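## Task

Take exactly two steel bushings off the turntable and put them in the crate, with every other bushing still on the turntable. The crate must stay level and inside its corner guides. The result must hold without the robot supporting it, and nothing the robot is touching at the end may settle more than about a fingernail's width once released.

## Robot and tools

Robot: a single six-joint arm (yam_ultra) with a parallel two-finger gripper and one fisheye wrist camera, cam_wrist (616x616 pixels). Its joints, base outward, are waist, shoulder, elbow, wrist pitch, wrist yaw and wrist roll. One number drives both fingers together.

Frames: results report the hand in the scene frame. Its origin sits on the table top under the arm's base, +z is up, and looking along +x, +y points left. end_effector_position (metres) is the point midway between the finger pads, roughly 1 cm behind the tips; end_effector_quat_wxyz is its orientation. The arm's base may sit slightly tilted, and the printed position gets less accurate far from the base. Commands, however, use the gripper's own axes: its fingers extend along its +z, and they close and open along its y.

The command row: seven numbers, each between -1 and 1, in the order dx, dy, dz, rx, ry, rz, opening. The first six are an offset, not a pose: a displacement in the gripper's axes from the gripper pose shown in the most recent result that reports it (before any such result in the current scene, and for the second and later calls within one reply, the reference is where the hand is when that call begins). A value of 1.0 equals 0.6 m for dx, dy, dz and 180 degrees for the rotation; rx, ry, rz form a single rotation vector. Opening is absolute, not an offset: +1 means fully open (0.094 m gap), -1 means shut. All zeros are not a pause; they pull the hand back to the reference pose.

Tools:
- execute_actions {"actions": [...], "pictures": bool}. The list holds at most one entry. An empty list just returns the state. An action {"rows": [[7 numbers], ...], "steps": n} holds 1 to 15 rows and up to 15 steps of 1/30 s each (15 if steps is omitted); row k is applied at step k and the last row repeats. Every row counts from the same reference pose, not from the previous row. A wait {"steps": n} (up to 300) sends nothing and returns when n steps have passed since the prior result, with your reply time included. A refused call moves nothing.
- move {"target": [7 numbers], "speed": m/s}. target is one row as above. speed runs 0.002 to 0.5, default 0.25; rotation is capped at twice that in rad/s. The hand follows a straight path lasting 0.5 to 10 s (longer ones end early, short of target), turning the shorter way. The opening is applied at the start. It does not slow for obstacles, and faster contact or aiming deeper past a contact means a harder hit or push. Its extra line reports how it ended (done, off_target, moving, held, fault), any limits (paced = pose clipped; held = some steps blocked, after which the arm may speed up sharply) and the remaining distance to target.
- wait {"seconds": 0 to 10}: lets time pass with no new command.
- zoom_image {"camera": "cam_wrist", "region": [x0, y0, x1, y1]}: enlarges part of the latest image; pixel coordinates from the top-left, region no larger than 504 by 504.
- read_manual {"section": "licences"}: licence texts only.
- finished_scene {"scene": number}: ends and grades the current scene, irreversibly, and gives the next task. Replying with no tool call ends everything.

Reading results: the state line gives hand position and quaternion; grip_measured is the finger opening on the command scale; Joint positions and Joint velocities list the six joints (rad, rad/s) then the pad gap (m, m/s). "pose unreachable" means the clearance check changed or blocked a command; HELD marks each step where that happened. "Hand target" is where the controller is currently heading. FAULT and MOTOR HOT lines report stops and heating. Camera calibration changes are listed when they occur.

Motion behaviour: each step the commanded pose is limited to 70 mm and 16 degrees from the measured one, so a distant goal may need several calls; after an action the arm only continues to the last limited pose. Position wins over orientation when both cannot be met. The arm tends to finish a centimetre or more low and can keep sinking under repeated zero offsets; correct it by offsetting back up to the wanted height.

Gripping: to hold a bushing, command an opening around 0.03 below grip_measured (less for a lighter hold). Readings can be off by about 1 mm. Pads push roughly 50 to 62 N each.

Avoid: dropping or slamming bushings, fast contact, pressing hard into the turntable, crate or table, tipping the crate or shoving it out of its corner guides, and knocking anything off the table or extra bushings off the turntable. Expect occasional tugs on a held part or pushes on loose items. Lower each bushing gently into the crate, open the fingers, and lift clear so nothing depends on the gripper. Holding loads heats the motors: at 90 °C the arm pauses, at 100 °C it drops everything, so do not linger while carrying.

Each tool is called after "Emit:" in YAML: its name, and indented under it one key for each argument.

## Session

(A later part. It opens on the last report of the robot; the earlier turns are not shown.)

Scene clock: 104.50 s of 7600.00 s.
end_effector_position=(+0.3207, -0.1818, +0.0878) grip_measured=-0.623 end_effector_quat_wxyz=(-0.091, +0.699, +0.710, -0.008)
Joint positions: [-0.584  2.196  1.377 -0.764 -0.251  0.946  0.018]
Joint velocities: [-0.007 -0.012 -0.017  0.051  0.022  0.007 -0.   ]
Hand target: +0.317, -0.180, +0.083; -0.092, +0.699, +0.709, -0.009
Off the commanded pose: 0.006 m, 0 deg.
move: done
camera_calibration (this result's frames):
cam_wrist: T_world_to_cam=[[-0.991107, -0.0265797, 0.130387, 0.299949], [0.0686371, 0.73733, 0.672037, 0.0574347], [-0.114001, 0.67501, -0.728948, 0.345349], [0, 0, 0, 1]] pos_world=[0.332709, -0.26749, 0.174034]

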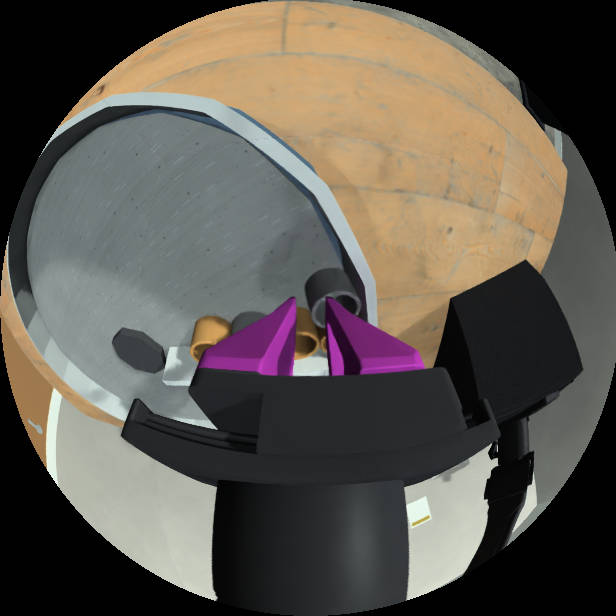

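Emit:
move:
  target: [0.012,-0.008,0.008,0,0,0,-0.62]
  speed: 0.03

Emit:
move:
  target: [0,0,0.024,0,0,0,-0.62]
  speed: 0.03

Emit:
zoom_image:
  camera: "cam_wrist"
  region: [200,180,420,400]

Scene clock: 107.53 s of 7600.00 s.
end_effector_position=(+0.3203, -0.1815, +0.0876) grip_measured=-0.623 end_effector_quat_wxyz=(-0.086, +0.699, +0.710, -0.008)
Joint positions: [-0.584  2.187  1.361 -0.747 -0.251  0.949  0.018]
Joint velocities: [ 0.002 -0.017 -0.027 -0.007 -0.051 -0.066  0.   ]
Hand target: +0.315, -0.174, +0.085; -0.091, +0.699, +0.710, -0.008
Off the commanded pose: 0.009 m, 1 deg.
move: done
camera_calibration (this result's frames):
cam_wrist: T_world_to_cam=[[-0.992115, -0.0251632, 0.122782, 0.300781], [0.0639297, 0.741019, 0.668434, 0.059964], [-0.107804, 0.671012, -0.733567, 0.342663], [0, 0, 0, 1]] pos_world=[0.331516, -0.266797, 0.174354]

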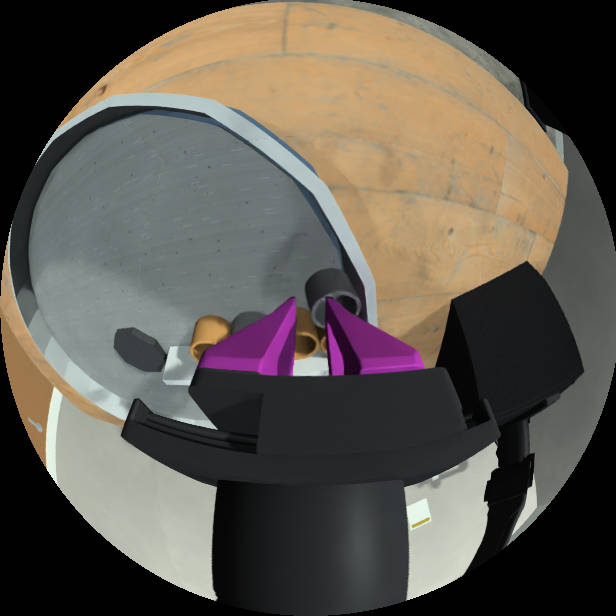

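Scene clock: 108.23 s of 7600.00 s.
end_effector_position=(+0.3205, -0.1817, +0.0875) grip_measured=-0.623 end_effector_quat_wxyz=(-0.086, +0.700, +0.709, -0.008)
Joint positions: [-0.584  2.187  1.361 -0.746 -0.251  0.952  0.018]
Joint velocities: [ 0.002  0.002  0.017  0.007  0.037 -0.007 -0.   ]
Hand target: +0.318, -0.180, +0.074; -0.087, +0.699, +0.710, -0.008
Off the commanded pose: 0.014 m, 0 deg.
move: off_target
camera_calibration (this result's frames):
cam_wrist: T_world_to_cam=[[-0.992247, -0.0230778, 0.122119, 0.301486], [0.064944, 0.741491, 0.667813, 0.0599121], [-0.105962, 0.670566, -0.734243, 0.342144], [0, 0, 0, 1]] pos_world=[0.331511, -0.266897, 0.17439]

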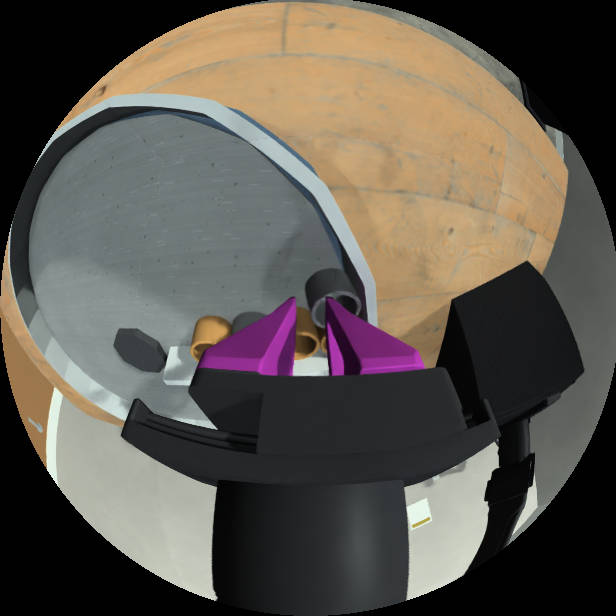

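Region (200, 180, 420, 400) of cam_wrist's 616x616 image, scaled by 2.291, with more detail than that image has.

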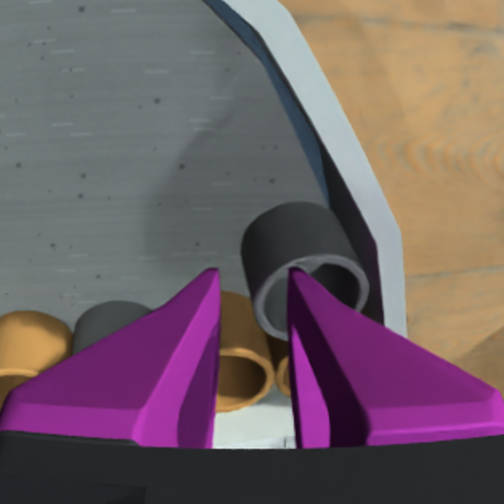

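On the rim; lift and shift.

Emit:
move:
  target: [0.022,-0.009,-0.02,0,0,0,-0.62]
  speed: 0.03

Emit:
zoom_image:
  camera: "cam_wrist"
  region: [200,180,420,400]

Scene clock: 111.23 s of 7600.00 s.
end_effector_position=(+0.3181, -0.1740, +0.0930) grip_measured=-0.623 end_effector_quat_wxyz=(-0.087, +0.698, +0.711, -0.007)
Joint positions: [-0.575  2.155  1.332 -0.749 -0.251  0.957  0.018]
Joint velocities: [-0.002 -0.007  0.012  0.066 -0.051  0.037  0.001]
Hand target: +0.317, -0.170, +0.101; -0.086, +0.700, +0.709, -0.007
Off the commanded pose: 0.010 m, 0 deg.
move: done
camera_calibration (this result's frames):
cam_wrist: T_world_to_cam=[[-0.991933, -0.0278168, 0.123671, 0.29754], [0.062725, 0.740097, 0.669569, 0.0510308], [-0.110154, 0.671925, -0.732382, 0.34217], [0, 0, 0, 1]] pos_world=[0.32963, -0.259403, 0.179633]

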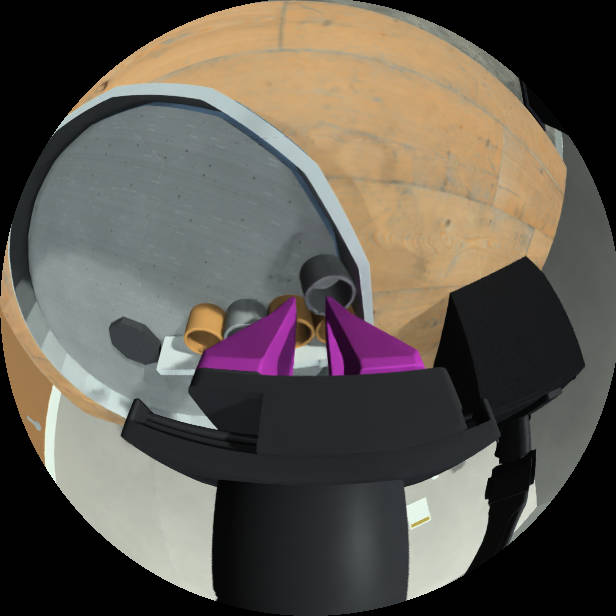

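Region (200, 180, 420, 400) of cam_wrist's 616x616 image, scaled by 2.291, with more detail than that image has.

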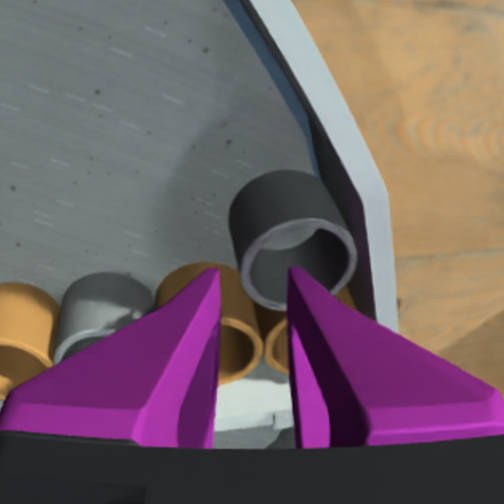

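Emit:
move:
  target: [-0.004,-0.001,0.034,0,0,0,-0.62]
  speed: 0.03

Emit:
move:
  target: [0,0,0,0,0,0,-1]

Emit:
move:
  target: [0.01,0.01,-0.2,0,0,0,-1]
  speed: 0.1

Scene clock: 114.83 s of 7600.00 s.
end_effector_position=(+0.3176, -0.1750, +0.0769) grip_measured=-0.623 end_effector_quat_wxyz=(-0.088, +0.697, +0.712, -0.006)
Joint positions: [-0.569  2.199  1.332 -0.705 -0.255  0.957  0.018]
Joint velocities: [-0.002  0.002  0.012  0.007 -0.066 -0.022 -0.001]
Hand target: +0.314, -0.174, +0.073; -0.087, +0.698, +0.711, -0.007
Off the commanded pose: 0.005 m, 0 deg.
move: done
camera_calibration (this result's frames):
cam_wrist: T_world_to_cam=[[-0.991934, -0.0323806, 0.122546, 0.298293], [0.059056, 0.737403, 0.672867, 0.0630271], [-0.112154, 0.674677, -0.729543, 0.331868], [0, 0, 0, 1]] pos_world=[0.329385, -0.260721, 0.163148]

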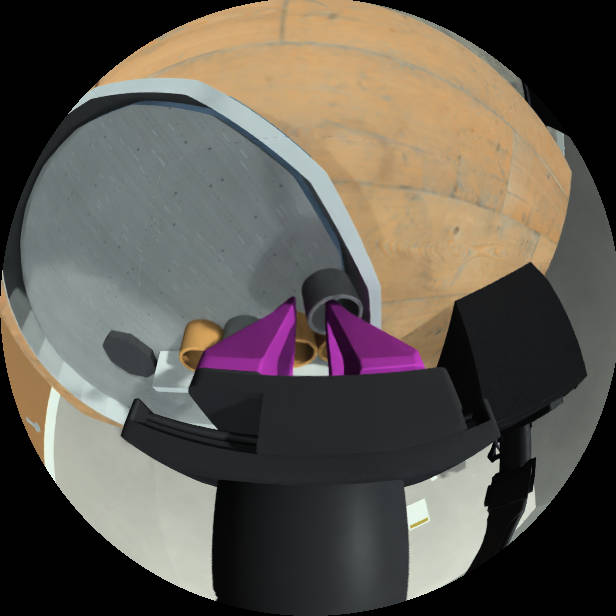

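Scene clock: 115.33 s of 7600.00 s.
end_effector_position=(+0.3204, -0.1738, +0.0773) grip_measured=-0.847 end_effector_quat_wxyz=(-0.086, +0.696, +0.713, +0.001)
Joint positions: [-0.569  2.198  1.332 -0.7   -0.268  0.957  0.007]
Joint velocities: [-0.002  0.002 -0.007  0.051 -0.066 -0.007  0.   ]
Hand target: +0.318, -0.175, +0.077; -0.088, +0.697, +0.712, -0.006
Off the commanded pose: 0.003 m, 1 deg.
move: done
camera_calibration (this result's frames):
cam_wrist: T_world_to_cam=[[-0.993426, -0.0329286, 0.109636, 0.302437], [0.050644, 0.732491, 0.67889, 0.0630157], [-0.102662, 0.67998, -0.726008, 0.329242], [0, 0, 0, 1]] pos_world=[0.331058, -0.260077, 0.163093]

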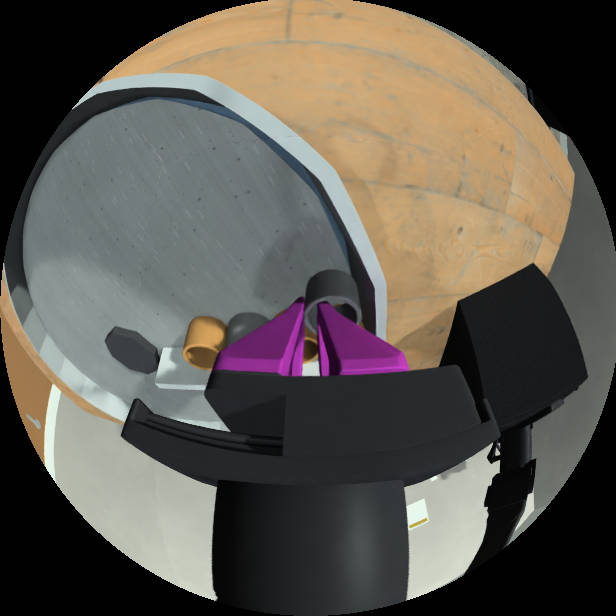

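Scene clock: 117.13 s of 7600.00 s.
end_effector_position=(+0.3338, -0.1742, +0.1769) grip_measured=-0.847 end_effector_quat_wxyz=(-0.109, +0.694, +0.711, -0.002)
Joint positions: [-0.612  2.058  1.542 -1.111 -0.266  0.9    0.007]
Joint velocities: [-0.012  0.007 -0.002  0.007  0.051  0.037  0.001]
Hand target: +0.342, -0.182, +0.196; -0.086, +0.696, +0.713, +0.001
Off the commanded pose: 0.021 m, 3 deg.
move: off_target
camera_calibration (this result's frames):
cam_wrist: T_world_to_cam=[[-0.988421, -0.0378552, 0.146941, 0.295717], [0.0761395, 0.713914, 0.696082, -0.0197949], [-0.131254, 0.699209, -0.702765, 0.411998], [0, 0, 0, 1]] pos_world=[0.347876, -0.262746, 0.259863]

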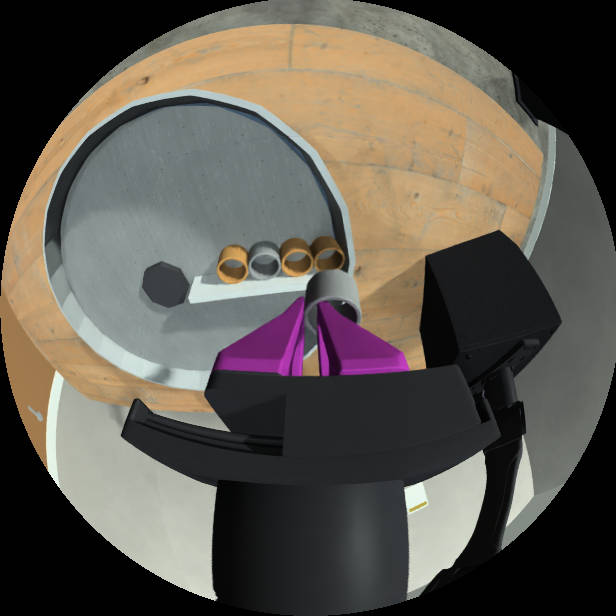

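Emit:
move:
  target: [0.70,0.245,0.045,-0.04,0,-0.03,-1]

Scene clock: 122.07 s of 7600.00 s.
end_effector_position=(+0.4665, +0.2565, +0.1759) grip_measured=-0.847 end_effector_quat_wxyz=(-0.085, +0.662, +0.743, +0.044)
Joint positions: [ 0.449  2.301  2.214 -1.179 -0.163  1.901  0.007]
Joint velocities: [-0.007 -0.002  0.012 -0.037  0.066 -0.007 -0.   ]
Hand target: +0.474, +0.254, +0.189; -0.073, +0.666, +0.741, +0.051
Off the commanded pose: 0.017 m, 2 deg.
move: off_target
camera_calibration (this result's frames):
cam_wrist: T_world_to_cam=[[-0.991816, -0.121982, 0.0377011, 0.485732], [-0.056949, 0.686955, 0.724465, -0.272595], [-0.114271, 0.716389, -0.68828, 0.112722], [0, 0, 0, 1]] pos_world=[0.479114, 0.165758, 0.256757]

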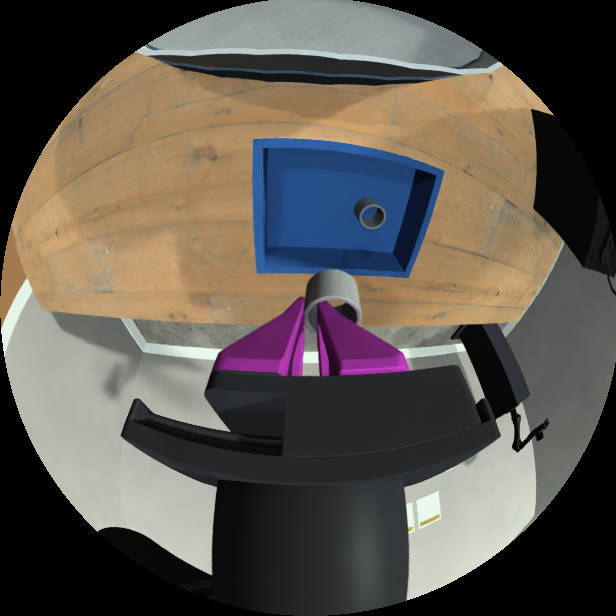

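Emit:
move:
  target: [-0.04,0.005,0.21,0,0,0,-1]
  speed: 0.12

Emit:
move:
  target: [0,0.014,0.006,0,0,0,-1]
  speed: 0.03

Scene clock: 125.80 s of 7600.00 s.
end_effector_position=(+0.4568, +0.2559, +0.0401) grip_measured=-0.847 end_effector_quat_wxyz=(-0.088, +0.661, +0.744, +0.036)
Joint positions: [ 0.449  2.509  2.059 -0.833 -0.162  1.897  0.007]
Joint velocities: [ 0.012 -0.007  0.002 -0.037  0.007 -0.066 -0.001]
Hand target: +0.462, +0.254, +0.047; -0.084, +0.662, +0.743, +0.044
Off the commanded pose: 0.010 m, 1 deg.
move: done
camera_calibration (this result's frames):
cam_wrist: T_world_to_cam=[[-0.990608, -0.125823, 0.0535209, 0.480919], [-0.0490219, 0.692223, 0.720016, -0.179127], [-0.127643, 0.71063, -0.69189, 0.0262604], [0, 0, 0, 1]] pos_world=[0.470973, 0.165845, 0.121404]

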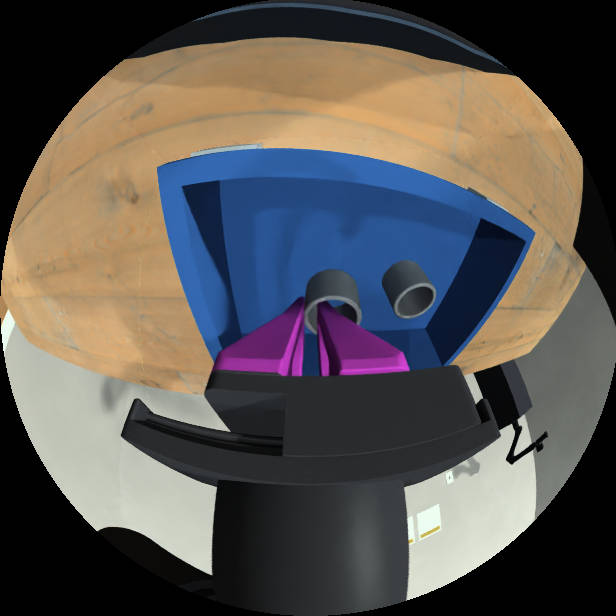

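Scene clock: 126.50 s of 7600.00 s.
end_effector_position=(+0.4561, +0.2562, +0.0318) grip_measured=-0.847 end_effector_quat_wxyz=(-0.092, +0.661, +0.744, +0.029)
Joint positions: [ 0.449  2.547  2.101 -0.855 -0.165  1.897  0.007]
Joint velocities: [ 0.007  0.002  0.022  0.037 -0.081 -0.051  0.   ]
Hand target: +0.464, +0.257, +0.036; -0.088, +0.661, +0.744, +0.036
Off the commanded pose: 0.010 m, 1 deg.
move: done
camera_calibration (this result's frames):
cam_wrist: T_world_to_cam=[[-0.98953, -0.125936, 0.070503, 0.479659], [-0.0374935, 0.696024, 0.717039, -0.179624], [-0.139373, 0.706888, -0.693458, 0.0266011], [0, 0, 0, 1]] pos_world=[0.47161, 0.166625, 0.113426]

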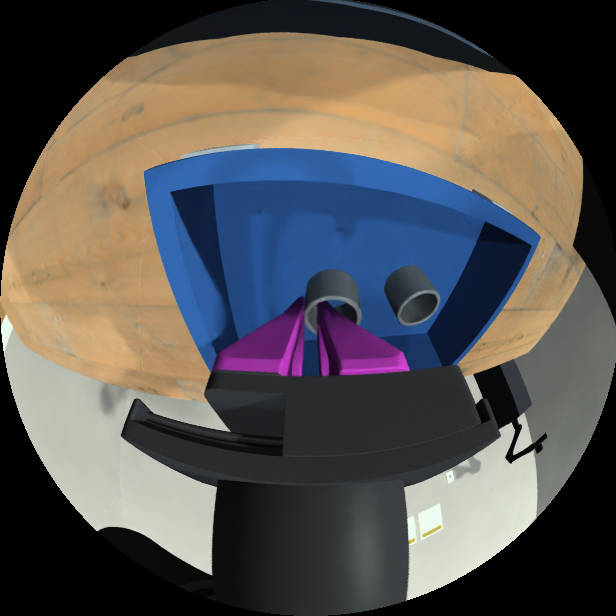

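Emit:
move:
  target: [0,0.01,-0.01,0,0,0,-0.68]

Emit:
move:
  target: [0.02,0,-0.18,0,0,0,-0.68]
  speed: 0.12

Scene clock: 129.60 s of 7600.00 s.
end_effector_position=(+0.4540, +0.2557, +0.0286) grip_measured=-0.682 end_effector_quat_wxyz=(-0.095, +0.661, +0.744, +0.023)
Joint positions: [ 0.449  2.561  2.116 -0.869 -0.167  1.896  0.015]
Joint velocities: [ 0.027  0.007  0.002  0.007  0.051 -0.007 -0.003]
Hand target: +0.462, +0.256, +0.037; -0.092, +0.661, +0.744, +0.029
Off the commanded pose: 0.012 m, 1 deg.
move: off_target
camera_calibration (this result's frames):
cam_wrist: T_world_to_cam=[[-0.988371, -0.12706, 0.0835406, 0.477158], [-0.0294173, 0.698768, 0.714743, -0.181321], [-0.149191, 0.703974, -0.69438, 0.0296616], [0, 0, 0, 1]] pos_world=[0.4707, 0.166448, 0.110332]

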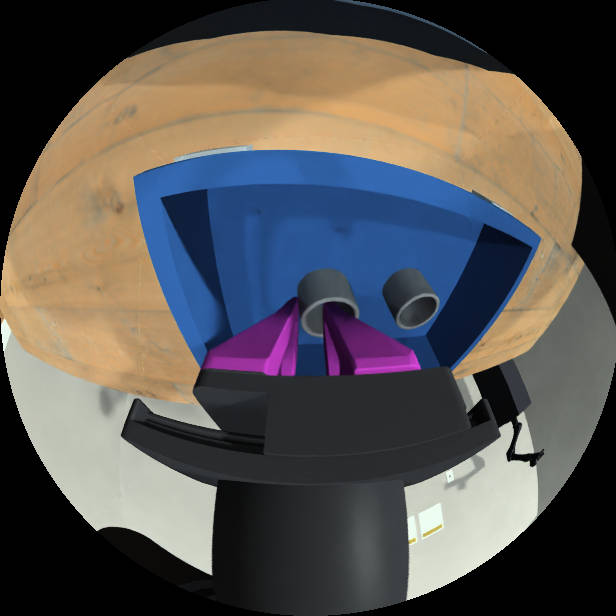

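Scene clock: 131.10 s of 7600.00 s.
end_effector_position=(+0.4540, +0.2531, +0.1151) grip_measured=-0.682 end_effector_quat_wxyz=(-0.103, +0.659, +0.745, +0.006)
Joint positions: [ 0.449  2.424  2.203 -1.132 -0.167  1.888  0.015]
Joint velocities: [ 0.007  0.017 -0.007 -0.007  0.022 -0.022 -0.   ]
Hand target: +0.466, +0.252, +0.137; -0.095, +0.661, +0.744, +0.023
Off the commanded pose: 0.024 m, 2 deg.
move: off_target
camera_calibration (this result's frames):
cam_wrist: T_world_to_cam=[[-0.983858, -0.1339, 0.118719, 0.465195], [-0.0115772, 0.709654, 0.704455, -0.250957], [-0.178576, 0.69171, -0.699749, 0.108634], [0, 0, 0, 1]] pos_world=[0.47418, 0.165239, 0.197577]

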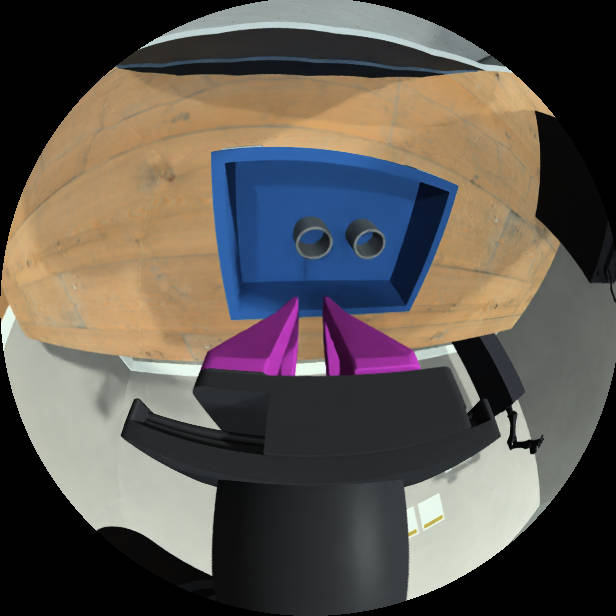

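Emit:
finished_scene:
  scene: 2

The scene is finished: the task was done.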